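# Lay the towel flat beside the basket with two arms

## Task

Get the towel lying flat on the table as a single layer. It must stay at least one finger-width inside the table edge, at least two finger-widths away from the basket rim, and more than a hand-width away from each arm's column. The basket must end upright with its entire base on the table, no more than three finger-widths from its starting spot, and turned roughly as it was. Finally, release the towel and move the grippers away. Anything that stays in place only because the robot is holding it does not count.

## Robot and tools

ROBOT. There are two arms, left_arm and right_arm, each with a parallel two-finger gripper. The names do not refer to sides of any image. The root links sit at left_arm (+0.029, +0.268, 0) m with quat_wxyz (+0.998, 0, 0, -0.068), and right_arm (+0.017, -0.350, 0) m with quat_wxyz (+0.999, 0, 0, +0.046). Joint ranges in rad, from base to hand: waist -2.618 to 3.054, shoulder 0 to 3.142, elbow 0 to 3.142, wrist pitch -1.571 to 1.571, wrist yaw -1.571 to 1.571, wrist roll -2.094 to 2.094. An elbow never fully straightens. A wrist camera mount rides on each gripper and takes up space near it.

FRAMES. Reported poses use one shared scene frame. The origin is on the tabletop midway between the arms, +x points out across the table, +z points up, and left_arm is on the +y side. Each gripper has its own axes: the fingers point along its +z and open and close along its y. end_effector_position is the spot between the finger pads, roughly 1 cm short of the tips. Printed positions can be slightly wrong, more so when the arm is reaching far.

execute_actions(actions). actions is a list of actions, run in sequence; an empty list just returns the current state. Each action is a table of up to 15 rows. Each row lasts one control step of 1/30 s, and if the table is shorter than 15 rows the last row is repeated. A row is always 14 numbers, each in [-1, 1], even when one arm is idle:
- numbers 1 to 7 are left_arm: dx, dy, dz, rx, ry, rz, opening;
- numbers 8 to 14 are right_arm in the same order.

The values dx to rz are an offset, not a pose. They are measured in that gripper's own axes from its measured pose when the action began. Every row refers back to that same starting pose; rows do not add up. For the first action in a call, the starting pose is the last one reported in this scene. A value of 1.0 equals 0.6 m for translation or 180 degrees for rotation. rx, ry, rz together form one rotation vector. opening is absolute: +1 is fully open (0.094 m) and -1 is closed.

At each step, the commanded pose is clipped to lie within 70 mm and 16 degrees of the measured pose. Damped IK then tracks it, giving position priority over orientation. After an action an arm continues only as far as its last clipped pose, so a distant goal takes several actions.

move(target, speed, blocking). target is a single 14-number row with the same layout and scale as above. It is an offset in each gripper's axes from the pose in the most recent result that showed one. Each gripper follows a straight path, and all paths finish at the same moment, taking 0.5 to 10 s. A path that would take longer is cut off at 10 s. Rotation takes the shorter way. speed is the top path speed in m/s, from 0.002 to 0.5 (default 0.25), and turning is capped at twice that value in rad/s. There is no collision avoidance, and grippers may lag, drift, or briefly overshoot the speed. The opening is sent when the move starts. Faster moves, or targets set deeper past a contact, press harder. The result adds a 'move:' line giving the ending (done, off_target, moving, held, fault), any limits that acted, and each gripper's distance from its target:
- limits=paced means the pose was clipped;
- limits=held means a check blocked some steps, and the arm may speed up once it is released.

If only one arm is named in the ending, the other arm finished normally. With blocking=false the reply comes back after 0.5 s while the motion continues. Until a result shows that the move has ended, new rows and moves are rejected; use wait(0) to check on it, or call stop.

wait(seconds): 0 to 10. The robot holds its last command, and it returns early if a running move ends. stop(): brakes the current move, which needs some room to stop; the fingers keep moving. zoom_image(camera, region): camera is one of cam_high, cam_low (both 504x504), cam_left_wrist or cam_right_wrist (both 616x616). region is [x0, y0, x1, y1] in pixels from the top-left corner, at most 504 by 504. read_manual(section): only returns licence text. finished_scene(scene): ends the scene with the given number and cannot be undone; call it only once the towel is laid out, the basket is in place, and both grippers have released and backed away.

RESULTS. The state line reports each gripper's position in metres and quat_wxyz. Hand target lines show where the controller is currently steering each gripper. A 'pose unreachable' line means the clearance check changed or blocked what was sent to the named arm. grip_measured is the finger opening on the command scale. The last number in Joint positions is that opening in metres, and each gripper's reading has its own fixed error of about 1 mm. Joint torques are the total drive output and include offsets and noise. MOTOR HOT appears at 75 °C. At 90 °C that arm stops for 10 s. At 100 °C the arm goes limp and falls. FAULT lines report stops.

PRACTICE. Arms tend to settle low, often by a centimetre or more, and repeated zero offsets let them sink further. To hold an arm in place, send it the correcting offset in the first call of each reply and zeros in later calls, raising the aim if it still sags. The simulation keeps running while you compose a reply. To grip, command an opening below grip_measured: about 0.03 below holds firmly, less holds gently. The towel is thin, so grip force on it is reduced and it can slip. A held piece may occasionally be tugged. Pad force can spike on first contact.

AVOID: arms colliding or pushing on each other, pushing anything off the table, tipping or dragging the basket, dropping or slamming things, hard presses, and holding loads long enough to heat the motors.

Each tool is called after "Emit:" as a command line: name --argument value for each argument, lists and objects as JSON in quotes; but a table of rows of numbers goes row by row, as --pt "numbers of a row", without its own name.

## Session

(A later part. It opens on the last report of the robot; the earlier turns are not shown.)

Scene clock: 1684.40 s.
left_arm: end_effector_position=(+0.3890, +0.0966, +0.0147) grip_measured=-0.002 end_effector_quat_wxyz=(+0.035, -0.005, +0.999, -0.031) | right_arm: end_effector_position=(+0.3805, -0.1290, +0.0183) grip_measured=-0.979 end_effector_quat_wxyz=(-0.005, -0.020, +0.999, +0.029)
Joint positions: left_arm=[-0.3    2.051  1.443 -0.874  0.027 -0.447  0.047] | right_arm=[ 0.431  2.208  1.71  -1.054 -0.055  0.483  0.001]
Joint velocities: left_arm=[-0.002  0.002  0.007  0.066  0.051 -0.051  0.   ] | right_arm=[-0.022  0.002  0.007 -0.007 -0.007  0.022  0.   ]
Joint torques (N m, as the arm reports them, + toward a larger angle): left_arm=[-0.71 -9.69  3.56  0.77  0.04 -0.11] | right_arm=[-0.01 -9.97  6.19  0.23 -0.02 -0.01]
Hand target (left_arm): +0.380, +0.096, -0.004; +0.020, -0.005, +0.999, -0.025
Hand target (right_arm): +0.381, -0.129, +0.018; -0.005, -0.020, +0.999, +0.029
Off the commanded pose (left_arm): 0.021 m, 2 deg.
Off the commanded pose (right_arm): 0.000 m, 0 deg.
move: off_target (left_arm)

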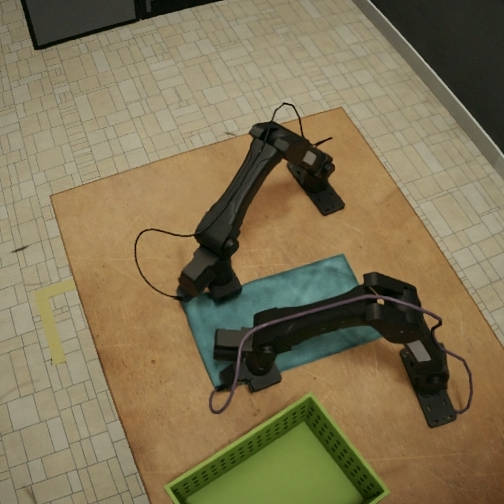

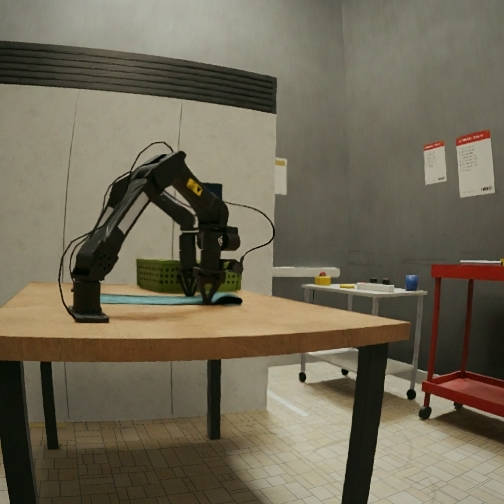

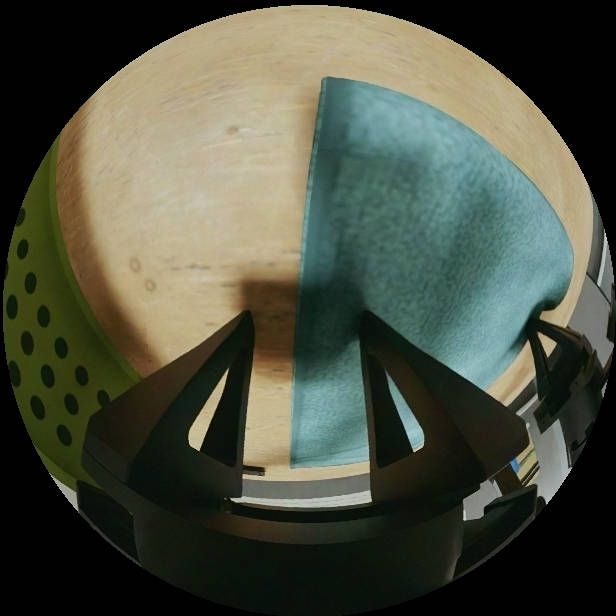

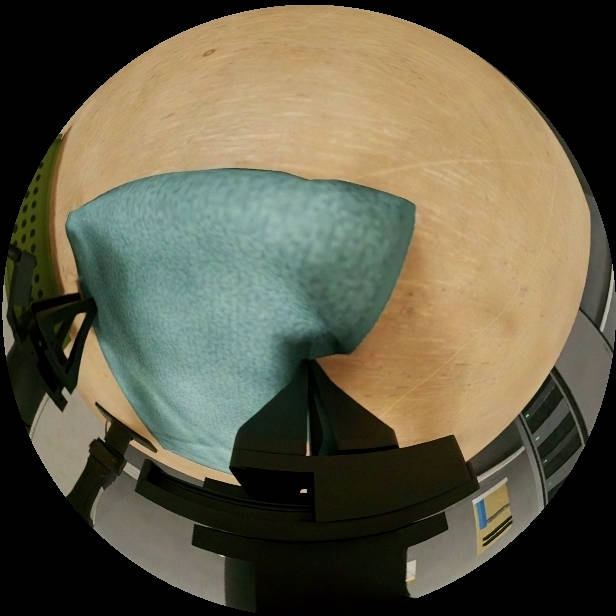

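Emit:
execute_actions --actions '[[[0,0,0.014,0,0,0,-0.03, 0,0,0,0,0,0,-1],[0,0,0.014,0,0,0,-0.07, 0,0,0,0,0,0,-1],[0,0,0.014,0,0,0,-0.11, 0,0,0,0,0,0,-1],[0,0,0.014,0,0,0,-0.15, 0,0,0,0,0,0,-1],[0,0,0.014,0,0,0,-0.19, 0,0,0,0,0,0,-1],[0,0,0.014,0,0,0,-0.23, 0,0,0,0,0,0,-1],[0,0,0.014,0,0,0,-0.27, 0,0,0,0,0,0,-1],[0,0,0.014,0,0,0,-0.31, 0,0,0,0,0,0,-1],[0,0,0.014,0,0,0,-0.35, 0,0,0,0,0,0,-1],[0,0,0.014,0,0,0,-0.39, 0,0,0,0,0,0,-1],[0,0,0.014,0,0,0,-0.43, 0,0,0,0,0,0,-1],[0,0,0.014,0,0,0,-0.47, 0,0,0,0,0,0,-1],[0,0,0.014,0,0,0,-0.51, 0,0,0,0,0,0,-1],[0,0,0.014,0,0,0,-0.55, 0,0,0,0,0,0,-1],[0,0,0.014,0,0,0,-0.59, 0,0,0,0,0,0,-1]],[[0,0,0.012,0,0,0,-0.63, 0,0,0,0,0,0,-1],[0,0,0.012,0,0,0,-0.67, 0,0,0,0,0,0,-1],[0,0,0.012,0,0,0,-0.71, 0,0,0,0,0,0,-1],[0,0,0.012,0,0,0,-0.75, 0,0,0,0,0,0,-1],[0,0,0.012,0,0,0,-0.79, 0,0,0,0,0,0,-1],[0,0,0.012,0,0,0,-0.83, 0,0,0,0,0,0,-1],[0,0,0.012,0,0,0,-0.87, 0,0,0,0,0,0,-1],[0,0,0.012,0,0,0,-0.91, 0,0,0,0,0,0,-1],[0,0,0.012,0,0,0,-0.95, 0,0,0,0,0,0,-1],[0,0,0.012,0,0,0,-1, 0,0,0,0,0,0,-1]]]'

Scene clock: 1692.40 s.
left_arm: end_effector_position=(+0.3957, +0.0927, +0.0156) grip_measured=-0.984 end_effector_quat_wxyz=(+0.048, -0.005, +0.998, -0.040) | right_arm: end_effector_position=(+0.3805, -0.1290, +0.0183) grip_measured=-0.979 end_effector_quat_wxyz=(-0.005, -0.020, +0.999, +0.029)
Joint positions: left_arm=[-0.3    2.051  1.443 -0.842  0.031 -0.448  0.001] | right_arm=[ 0.431  2.208  1.71  -1.054 -0.055  0.483  0.001]
Joint velocities: left_arm=[-0.012  0.012 -0.007 -0.007 -0.022 -0.022 -0.   ] | right_arm=[-0.022  0.022  0.012 -0.007 -0.081 -0.022 -0.001]
Joint torques (N m, as the arm reports them, + toward a larger angle): left_arm=[ -0.04 -11.1    5.86   0.6    0.01   0.02] | right_arm=[-0.01 -9.96  6.19  0.23 -0.02 -0.01]
Hand target (left_arm): +0.394, +0.094, +0.008; +0.043, -0.005, +0.998, -0.036
Hand target (right_arm): +0.381, -0.129, +0.018; -0.005, -0.020, +0.999, +0.029
Off the commanded pose (left_arm): 0.008 m, 1 deg.
Off the commanded pose (right_arm): 0.000 m, 0 deg.

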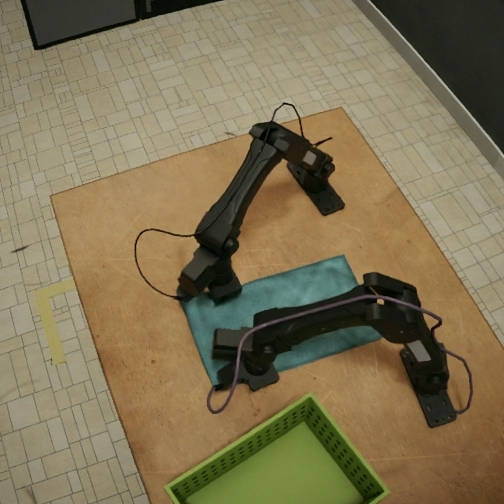

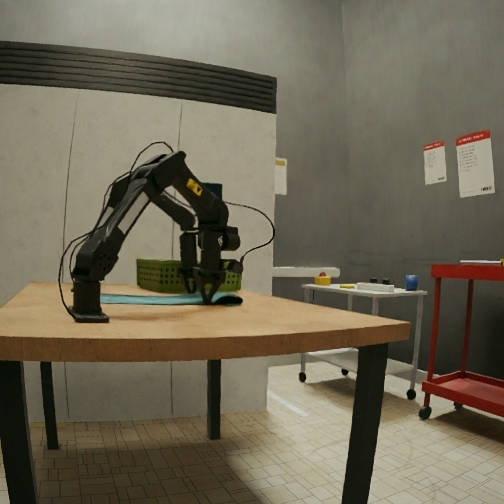

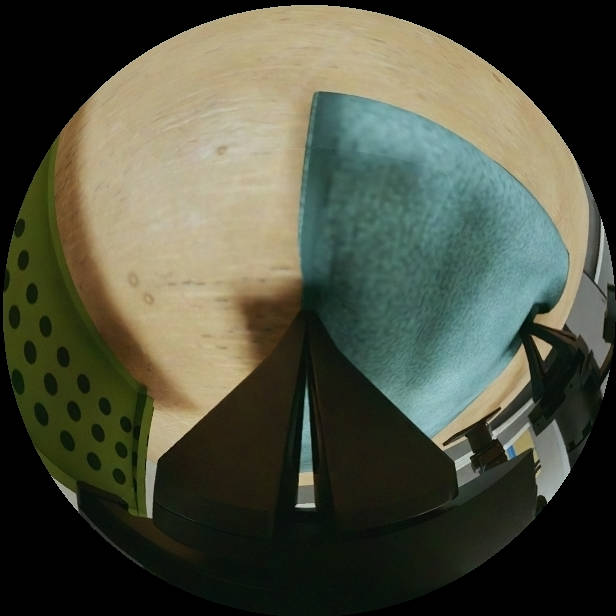

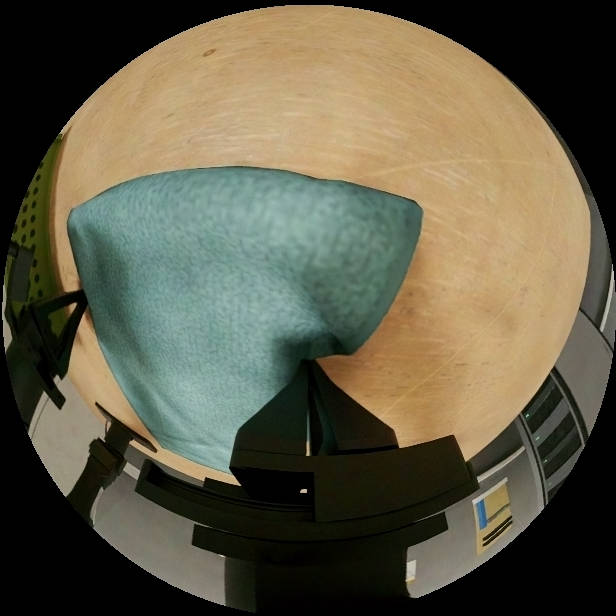

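Emit:
move --target '[0,0,-0.06,0,0,0,-1, 0,0,-0.055,0,0,0,-1]' --speed 0.025

Emit:
zoom_image --camera "cam_low" --region '[80, 230, 280, 320]'

Scene clock: 1696.27 s.
left_arm: end_effector_position=(+0.3865, +0.0970, +0.0388) grip_measured=-0.985 end_effector_quat_wxyz=(+0.037, -0.006, +0.999, -0.035) | right_arm: end_effector_position=(+0.3739, -0.1328, +0.0319) grip_measured=-0.979 end_effector_quat_wxyz=(-0.024, -0.019, +0.999, +0.018)
Joint positions: left_arm=[-0.3    2.006  1.476 -0.944  0.031 -0.448  0.001] | right_arm=[ 0.431  2.208  1.765 -1.153 -0.055  0.483  0.001]
Joint velocities: left_arm=[-0.002 -0.007 -0.007 -0.007 -0.037 -0.037  0.   ] | right_arm=[ 0.017  0.012 -0.007 -0.051 -0.022 -0.081 -0.001]
Joint torques (N m, as the arm reports them, + toward a larger angle): left_arm=[  0.24 -12.99   9.57   0.32   0.04   0.08] | right_arm=[ -0.33 -12.24   8.89   0.07  -0.01  -0.05]
Hand target (left_arm): +0.392, +0.096, +0.051; +0.048, -0.005, +0.998, -0.040
Hand target (right_arm): +0.381, -0.131, +0.051; -0.005, -0.020, +0.999, +0.028
Off the commanded pose (left_arm): 0.014 m, 1 deg.
Off the commanded pose (right_arm): 0.021 m, 2 deg.
move: off_target (left_arm, right_arm)

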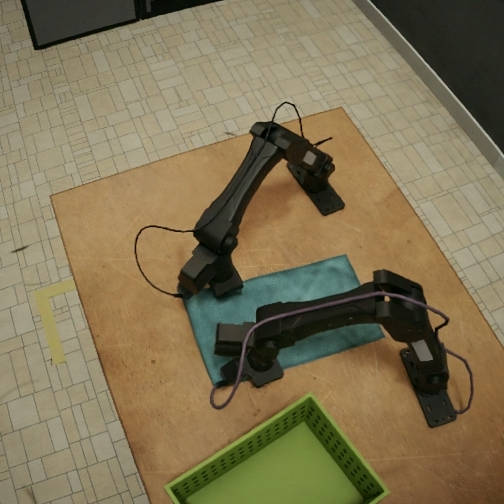

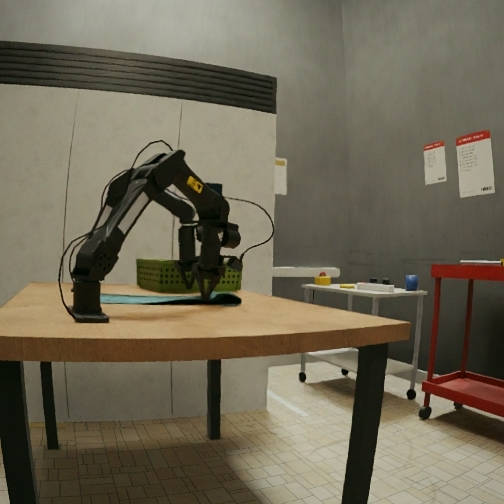

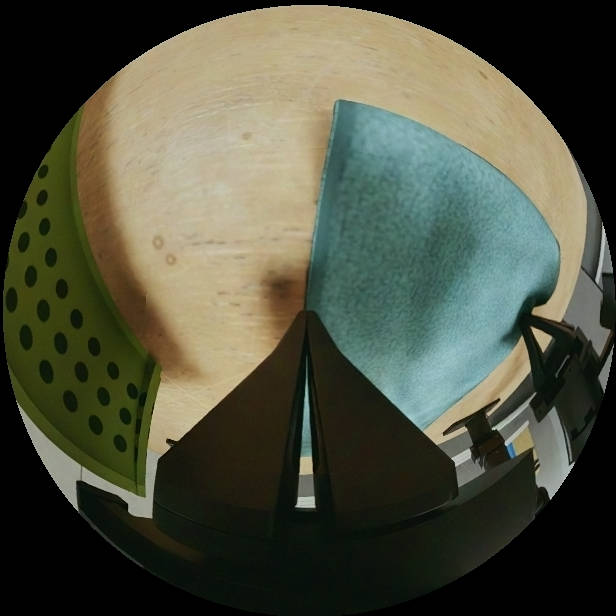

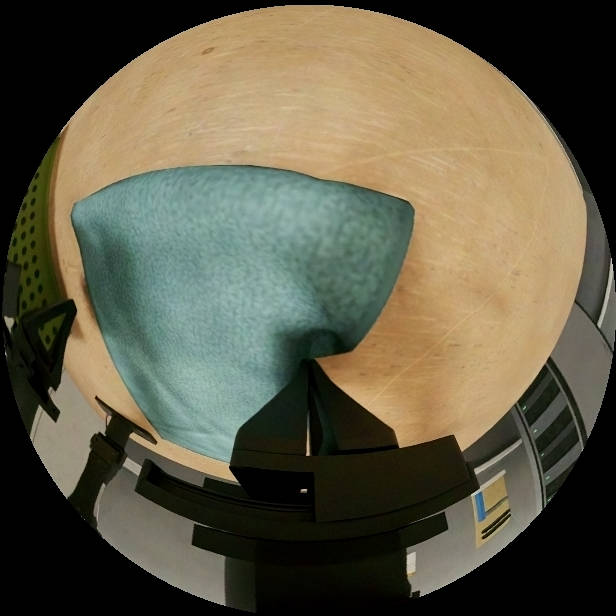

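Region (80, 230, 280, 320) of cam_low's 504x504 image, scaled by 2.520, with more detail than that image has; it fills the top 227 rows of this view, and the rest is white.

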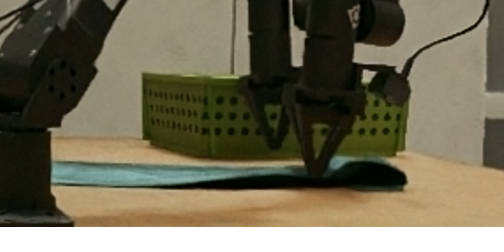

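Emit:
move --target '[-0.01,-0.012,-0.01,-0.02,0.03,0.5,0.05, 0,0,0,0,0,0,-1]' --speed 0.1

Scene clock: 1728.73 s.
left_arm: end_effector_position=(+0.3894, +0.0938, +0.0438) grip_measured=+0.048 end_effector_quat_wxyz=(+0.010, +0.695, +0.718, +0.025) | right_arm: end_effector_position=(+0.3735, -0.1330, +0.0319) grip_measured=-0.979 end_effector_quat_wxyz=(-0.025, -0.019, +0.999, +0.018)
Joint positions: left_arm=[-0.337  2.072  1.599 -1.063 -0.043  1.066  0.049] | right_arm=[ 0.431  2.208  1.765 -1.155 -0.055  0.483  0.001]
Joint velocities: left_arm=[-0.007 -0.017 -0.012  0.007 -0.051  0.051  0.   ] | right_arm=[ 0.002 -0.007 -0.002 -0.051 -0.007  0.037 -0.001]
Joint torques (N m, as the arm reports them, + toward a larger angle): left_arm=[ -0.62 -11.43   9.6    0.16  -0.13   0.13] | right_arm=[-0.01 -9.97  6.17  0.17 -0.02 -0.01]
Hand target (left_arm): +0.392, +0.090, +0.046; +0.009, +0.703, +0.711, +0.030
Hand target (right_arm): +0.374, -0.133, +0.032; -0.024, -0.019, +0.999, +0.018
Off the commanded pose (left_arm): 0.005 m, 1 deg.
Off the commanded pose (right_arm): 0.000 m, 0 deg.
move: done

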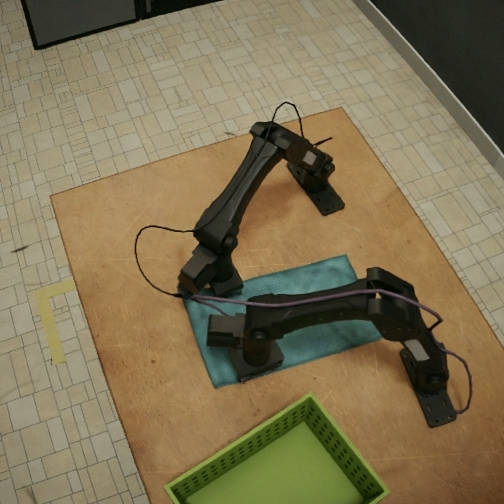

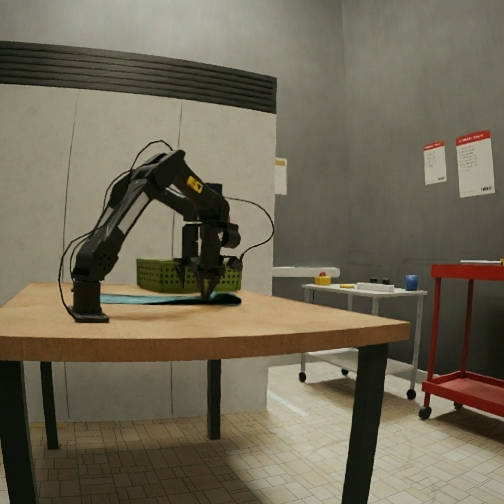

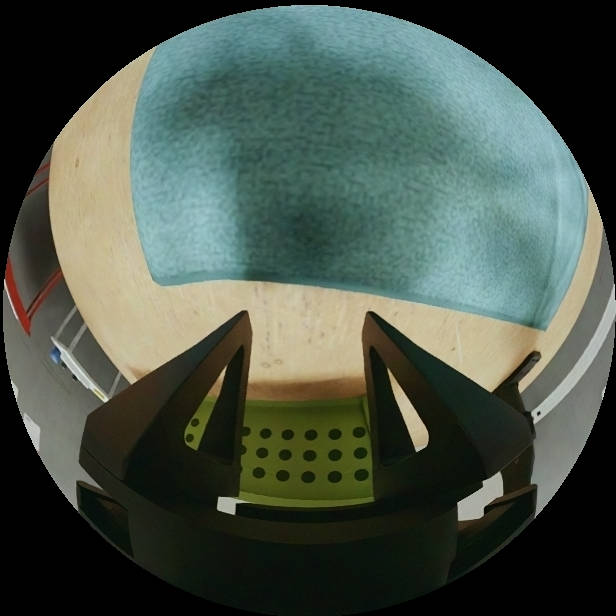

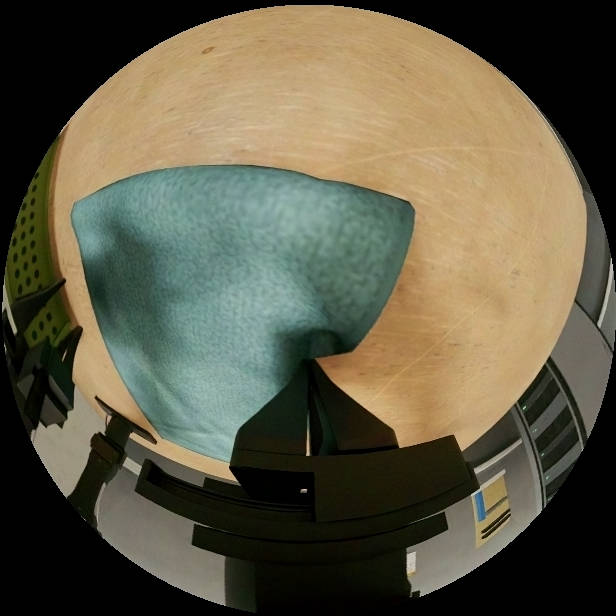

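Emit:
move --target '[-0.036,0,0.02,0,0,0,0.05, 0,0,0,0,0,0,-1]' --speed 0.03

Emit:
move --target '[0,0,0.05,0,0,0,0.05, 0,0,0,0,0,0,-1]' --speed 0.03

Scene clock: 1733.77 s.
left_arm: end_effector_position=(+0.3818, +0.0802, +0.0277) grip_measured=+0.048 end_effector_quat_wxyz=(-0.004, +0.697, +0.716, +0.021) | right_arm: end_effector_position=(+0.3735, -0.1330, +0.0319) grip_measured=-0.979 end_effector_quat_wxyz=(-0.025, -0.019, +0.999, +0.018)
Joint positions: left_arm=[-0.376  2.114  1.599 -1.051 -0.043  1.032  0.049] | right_arm=[ 0.431  2.208  1.765 -1.155 -0.055  0.483  0.001]
Joint velocities: left_arm=[-0.007  0.012 -0.012  0.022 -0.007 -0.051 -0.   ] | right_arm=[ 0.007 -0.007  0.007  0.066 -0.007  0.066  0.   ]
Joint torques (N m, as the arm reports them, + toward a larger angle): left_arm=[ -0.55 -11.74   9.87   0.31  -0.03  -0.08] | right_arm=[-0.01 -9.96  6.16  0.15 -0.02 -0.01]
Hand target (left_arm): +0.391, +0.072, +0.032; +0.011, +0.695, +0.718, +0.026
Hand target (right_arm): +0.373, -0.133, +0.032; -0.025, -0.019, +0.999, +0.018
Off the commanded pose (left_arm): 0.012 m, 2 deg.
Off the commanded pose (right_arm): 0.000 m, 0 deg.
move: off_target (left_arm)

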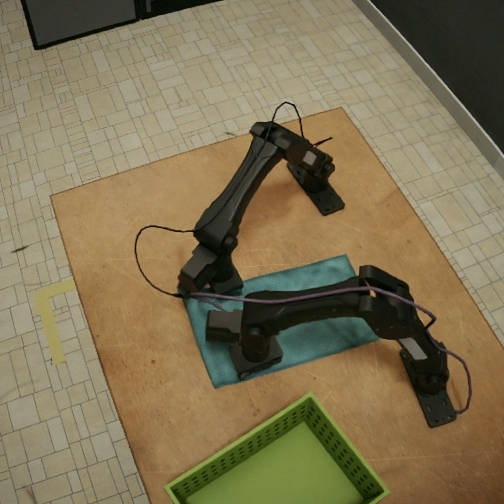

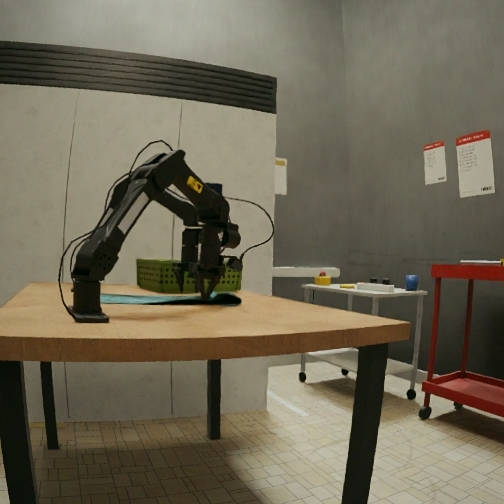

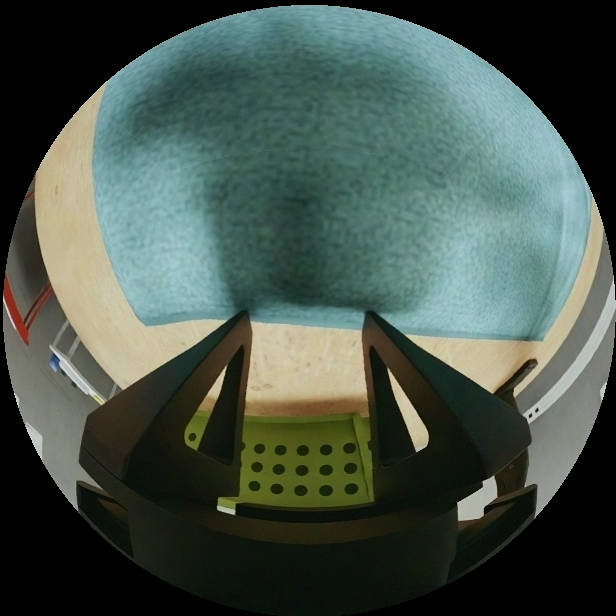

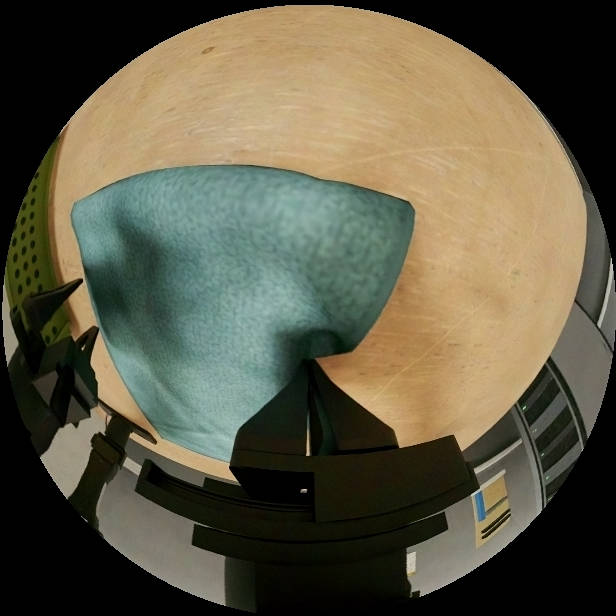

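Scene clock: 1735.00 s.
left_arm: end_effector_position=(+0.3894, +0.0760, +0.0166) grip_measured=+0.048 end_effector_quat_wxyz=(+0.013, +0.697, +0.717, +0.026) | right_arm: end_effector_position=(+0.3735, -0.1330, +0.0319) grip_measured=-0.979 end_effector_quat_wxyz=(-0.025, -0.019, +0.999, +0.018)
Joint positions: left_arm=[-0.376  2.127  1.572 -0.977 -0.043  1.032  0.049] | right_arm=[ 0.431  2.208  1.765 -1.155 -0.055  0.483  0.001]
Joint velocities: left_arm=[ 0.007  0.002  0.017 -0.022 -0.066 -0.007 -0.001] | right_arm=[-0.012 -0.007 -0.017 -0.022  0.037 -0.022 -0.   ]
Joint torques (N m, as the arm reports them, + toward a larger angle): left_arm=[  0.23 -10.85   3.25   0.58   0.     0.01] | right_arm=[ 0.   -9.96  6.16  0.16 -0.02 -0.01]
Hand target (left_arm): +0.382, +0.081, -0.001; -0.004, +0.697, +0.716, +0.021
Hand target (right_arm): +0.373, -0.133, +0.032; -0.025, -0.019, +0.999, +0.018
Off the commanded pose (left_arm): 0.021 m, 2 deg.
Off the commanded pose (right_arm): 0.000 m, 0 deg.
move: off_target (left_arm)

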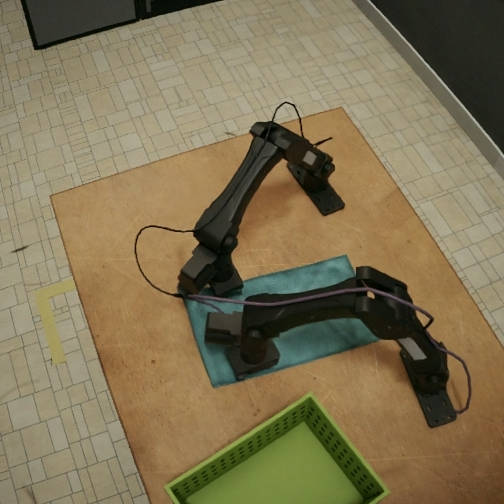

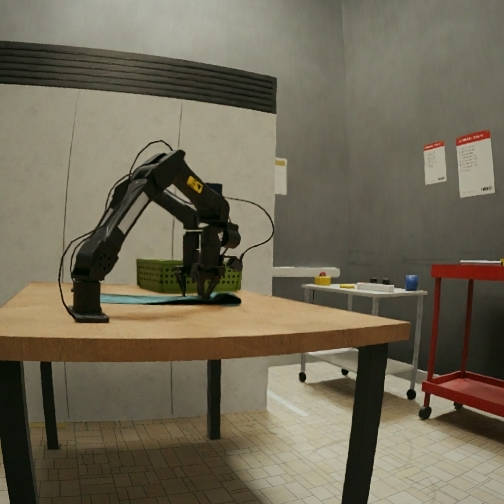

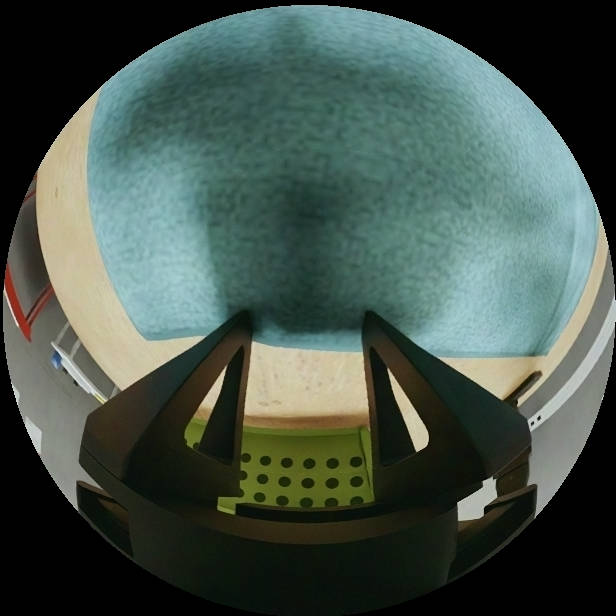

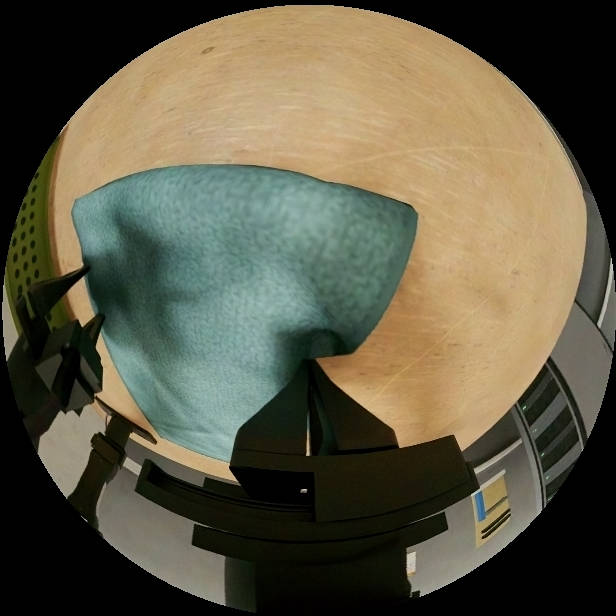

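Emit:
execute_actions --actions '[[[0,0,0.014,0,0,0,0.01, 0,0,0,0,0,0,-1],[0,0,0.014,0,0,0,-0.03, 0,0,0,0,0,0,-1],[0,0,0.014,0,0,0,-0.07, 0,0,0,0,0,0,-1],[0,0,0.014,0,0,0,-0.11, 0,0,0,0,0,0,-1],[0,0,0.014,0,0,0,-0.15, 0,0,0,0,0,0,-1],[0,0,0.014,0,0,0,-0.19, 0,0,0,0,0,0,-1],[0,0,0.014,0,0,0,-0.23, 0,0,0,0,0,0,-1],[0,0,0.014,0,0,0,-0.27, 0,0,0,0,0,0,-1],[0,0,0.014,0,0,0,-0.31, 0,0,0,0,0,0,-1],[0,0,0.014,0,0,0,-0.35, 0,0,0,0,0,0,-1],[0,0,0.014,0,0,0,-0.39, 0,0,0,0,0,0,-1],[0,0,0.014,0,0,0,-0.43, 0,0,0,0,0,0,-1],[0,0,0.014,0,0,0,-0.47, 0,0,0,0,0,0,-1],[0,0,0.014,0,0,0,-0.51, 0,0,0,0,0,0,-1],[0,0,0.014,0,0,0,-0.55, 0,0,0,0,0,0,-1]],[[0,0,0.012,0,0,0,-0.60, 0,0,0,0,0,0,-1],[0,0,0.012,0,0,0,-0.65, 0,0,0,0,0,0,-1],[0,0,0.012,0,0,0,-0.70, 0,0,0,0,0,0,-1],[0,0,0.012,0,0,0,-0.75, 0,0,0,0,0,0,-1],[0,0,0.012,0,0,0,-0.79, 0,0,0,0,0,0,-1],[0,0,0.012,0,0,0,-0.83, 0,0,0,0,0,0,-1],[0,0,0.012,0,0,0,-0.87, 0,0,0,0,0,0,-1],[0,0,0.012,0,0,0,-0.91, 0,0,0,0,0,0,-1],[0,0,0.012,0,0,0,-0.95, 0,0,0,0,0,0,-1],[0,0,0.012,0,0,0,-1, 0,0,0,0,0,0,-1]]]'

Scene clock: 1742.57 s.
left_arm: end_effector_position=(+0.3977, +0.0724, +0.0172) grip_measured=-0.969 end_effector_quat_wxyz=(+0.030, +0.696, +0.716, +0.033) | right_arm: end_effector_position=(+0.3735, -0.1330, +0.0319) grip_measured=-0.979 end_effector_quat_wxyz=(-0.025, -0.019, +0.999, +0.018)
Joint positions: left_arm=[-0.376  2.127  1.572 -0.941 -0.048  1.032  0.001] | right_arm=[ 0.431  2.208  1.765 -1.155 -0.055  0.483  0.001]
Joint velocities: left_arm=[ 0.002  0.002 -0.007 -0.051  0.007  0.081 -0.   ] | right_arm=[ 0.012 -0.007 -0.012  0.066  0.007 -0.081 -0.001]
Joint torques (N m, as the arm reports them, + toward a larger angle): left_arm=[ -0.03 -11.9    5.69   0.56   0.02   0.03] | right_arm=[-0.02 -9.94  6.17  0.17 -0.02 -0.01]
Hand target (left_arm): +0.396, +0.073, +0.010; +0.025, +0.696, +0.717, +0.031
Hand target (right_arm): +0.373, -0.133, +0.032; -0.025, -0.019, +0.999, +0.018
Off the commanded pose (left_arm): 0.008 m, 1 deg.
Off the commanded pose (right_arm): 0.000 m, 0 deg.

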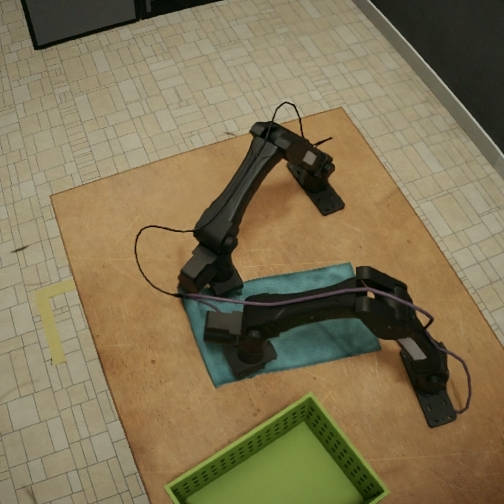

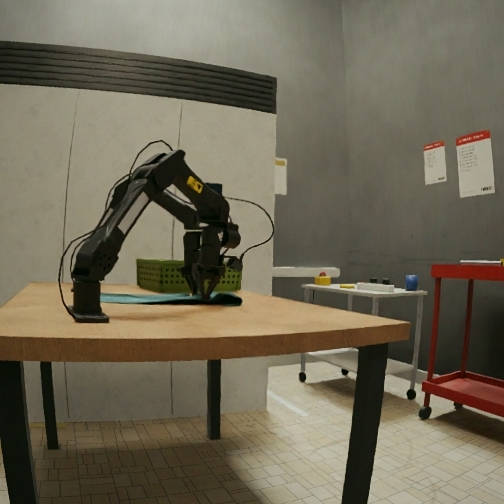

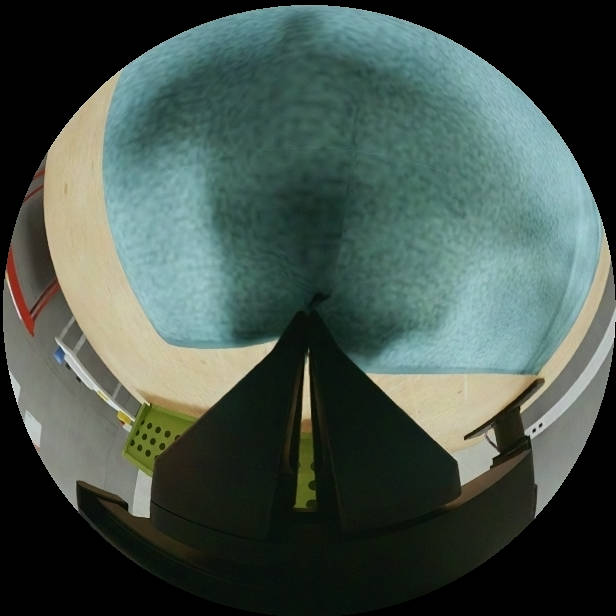

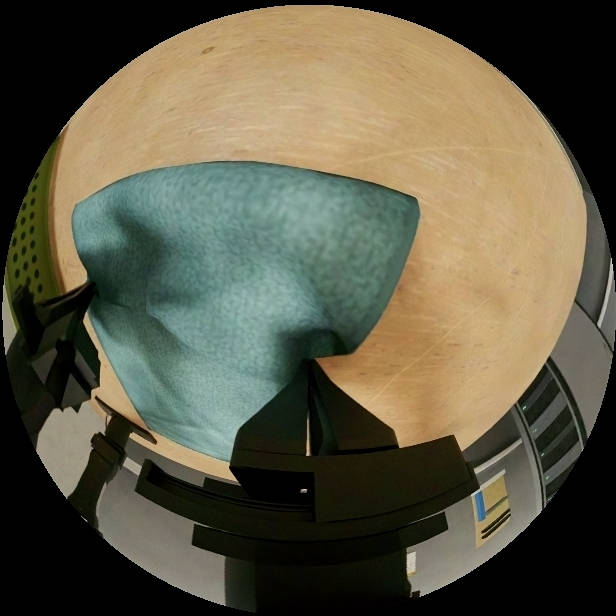

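Emit:
move --target '[0,-0.072,-0.233,0,0,0,-1, 0.031,0,-0.208,0,0,0,-1]' --speed 0.04

Emit:
zoom_image --camera "cam_low" --region '[80, 180, 300, 320]'

Scene clock: 1750.80 s.
left_arm: end_effector_position=(+0.3433, +0.0738, +0.1403) grip_measured=-0.969 end_effector_quat_wxyz=(+0.021, +0.698, +0.716, +0.029) | right_arm: end_effector_position=(+0.3611, -0.1397, +0.1372) grip_measured=-0.979 end_effector_quat_wxyz=(-0.029, -0.019, +0.999, +0.017)
Joint positions: left_arm=[-0.445  1.9    1.739 -1.356 -0.048  0.966  0.001] | right_arm=[ 0.431  2.148  2.089 -1.547 -0.057  0.483  0.001]
Joint velocities: left_arm=[-0.012  0.002 -0.012  0.022  0.051  0.007 -0.   ] | right_arm=[-0.012 -0.007  0.002 -0.007 -0.022  0.022 -0.001]
Joint torques (N m, as the arm reports them, + toward a larger angle): left_arm=[ -0.47 -12.11   9.7    0.13  -0.06  -0.09] | right_arm=[  0.23 -12.1    8.75   0.05  -0.01   0.05]
Hand target (left_arm): +0.343, +0.072, +0.153; +0.031, +0.696, +0.717, +0.033
Hand target (right_arm): +0.362, -0.138, +0.157; -0.007, -0.018, +0.999, +0.028
Off the commanded pose (left_arm): 0.013 m, 1 deg.
Off the commanded pose (right_arm): 0.020 m, 0 deg.
joint sent to its limit (right arm) — the command would take joint 4 (wrist pitch) past its lower limit, so that joint was sent only as far as its limit.
move: off_target (left_arm, right_arm)

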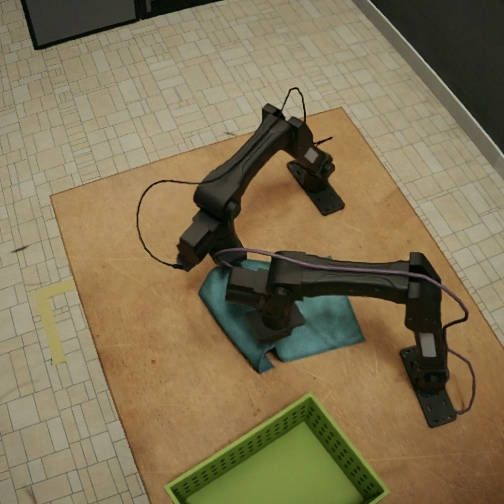

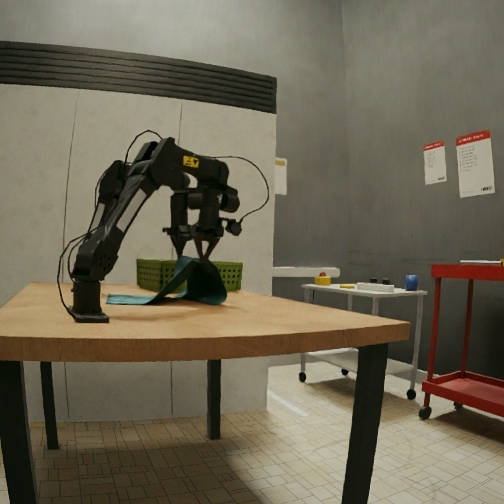

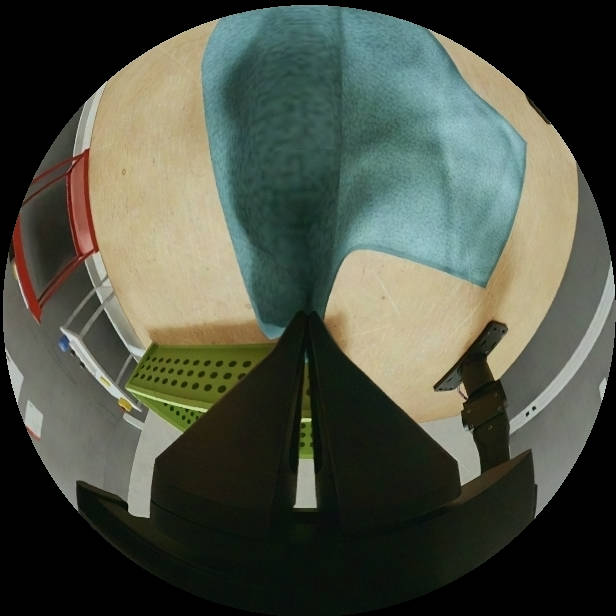

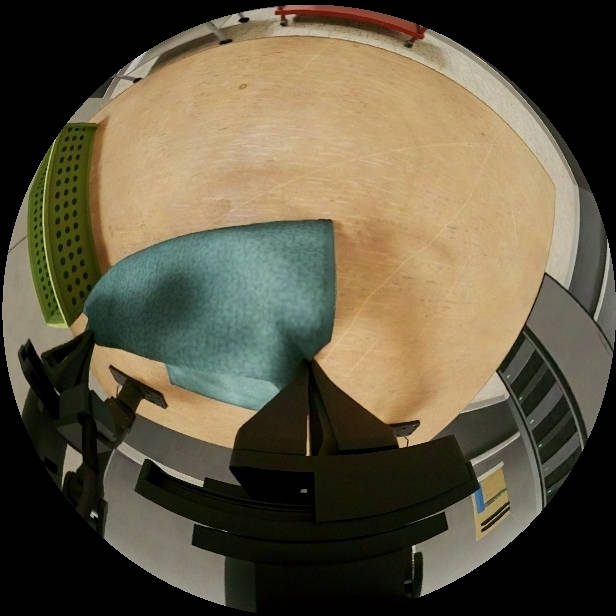

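Region (80, 180, 300, 320) of cam_low's 504x504 image, scaled by 2.291, with more detail than that image has; it fills the top 321 rows of this view, and the rest is white.

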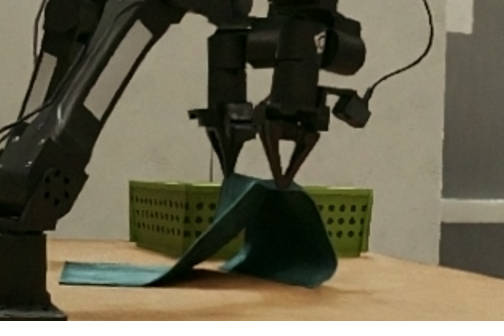

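Emit:
move --target '[0,0,-0.075,0,0,0,-1, 0,0,-0.085,0,-0.05,0,-1]' --speed 0.04

Emit:
zoom_image --camera "cam_low" --region '[80, 180, 300, 320]'

Emit:
zoom_image --camera "cam_high" --region '[150, 200, 420, 420]'

Scene clock: 1757.43 s.
left_arm: end_effector_position=(+0.3418, +0.0748, +0.1816) grip_measured=-0.969 end_effector_quat_wxyz=(+0.026, +0.697, +0.716, +0.030) | right_arm: end_effector_position=(+0.3635, -0.1403, +0.1673) grip_measured=-0.979 end_effector_quat_wxyz=(+0.020, -0.017, +1.000, +0.016)
Joint positions: left_arm=[-0.445  1.911  1.918 -1.515 -0.048  0.966  0.001] | right_arm=[ 0.448  2.083  2.11  -1.547 -0.008  0.505  0.001]
Joint velocities: left_arm=[ 0.002  0.007  0.002  0.007 -0.007 -0.022  0.   ] | right_arm=[ 0.022  0.017  0.017 -0.022  0.037  0.051  0.001]
Joint torques (N m, as the arm reports them, + toward a larger angle): left_arm=[-0.37 -9.74  9.54  0.12  0.01 -0.01] | right_arm=[  0.69 -11.68   8.8    0.24   0.22   0.11]
Hand target (left_arm): +0.340, +0.074, +0.185; +0.022, +0.698, +0.716, +0.029
Hand target (right_arm): +0.364, -0.141, +0.188; +0.049, -0.017, +0.998, +0.019
Off the commanded pose (left_arm): 0.004 m, 1 deg.
Off the commanded pose (right_arm): 0.021 m, 3 deg.
joint sent to its limit (right arm) — the command would take joint 4 (wrist pitch) past its lower limit, so that joint was sent only as far as its limit.
move: off_target (right_arm)

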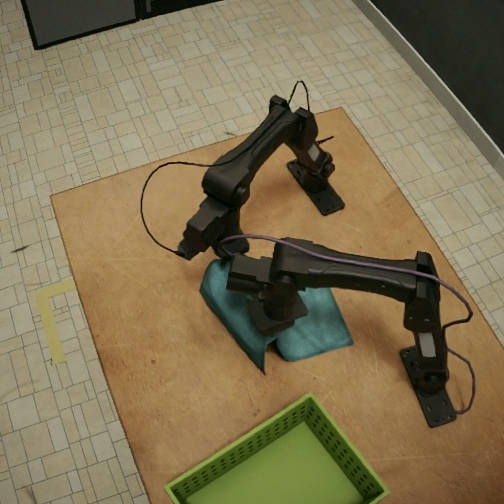

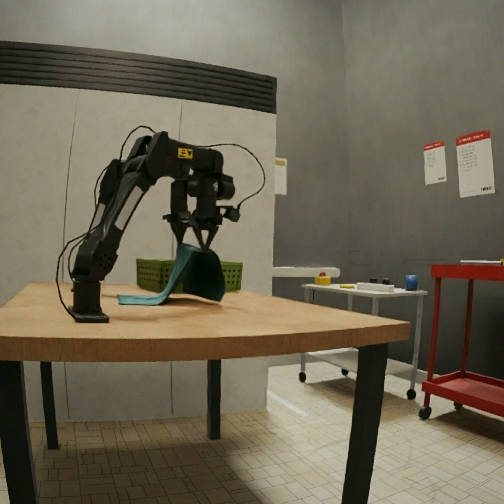

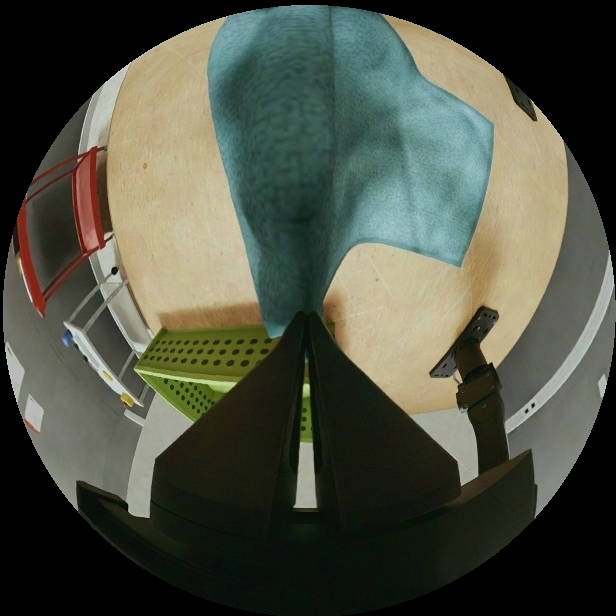

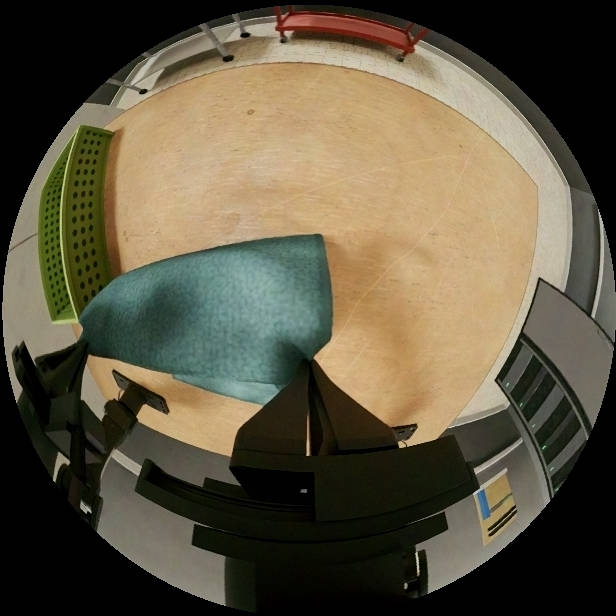

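Region (80, 180, 300, 320) of cam_low's 504x504 image, scaled by 2.291, with more detail than that image has; it fills the top 321 rows of this view, and the rest is white.

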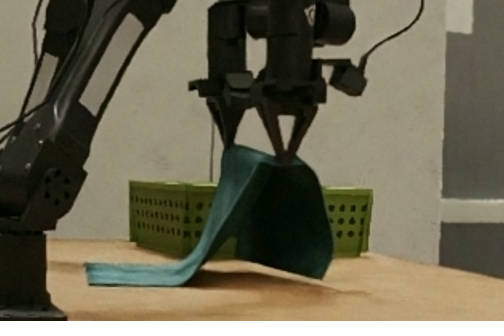

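Region (150, 200, 420, 420) of cam_high's 504x504 image, scaled by 1.867, with more detail than that image has; it fills the top 411 rows of this view, and the rest is white.

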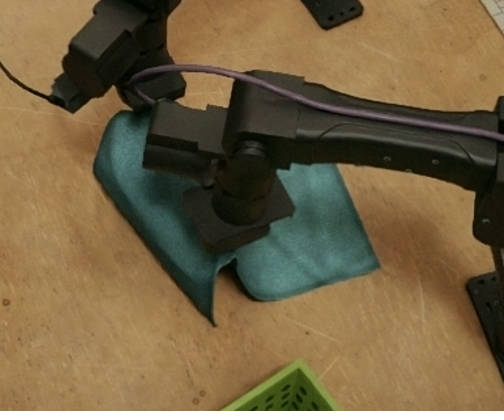

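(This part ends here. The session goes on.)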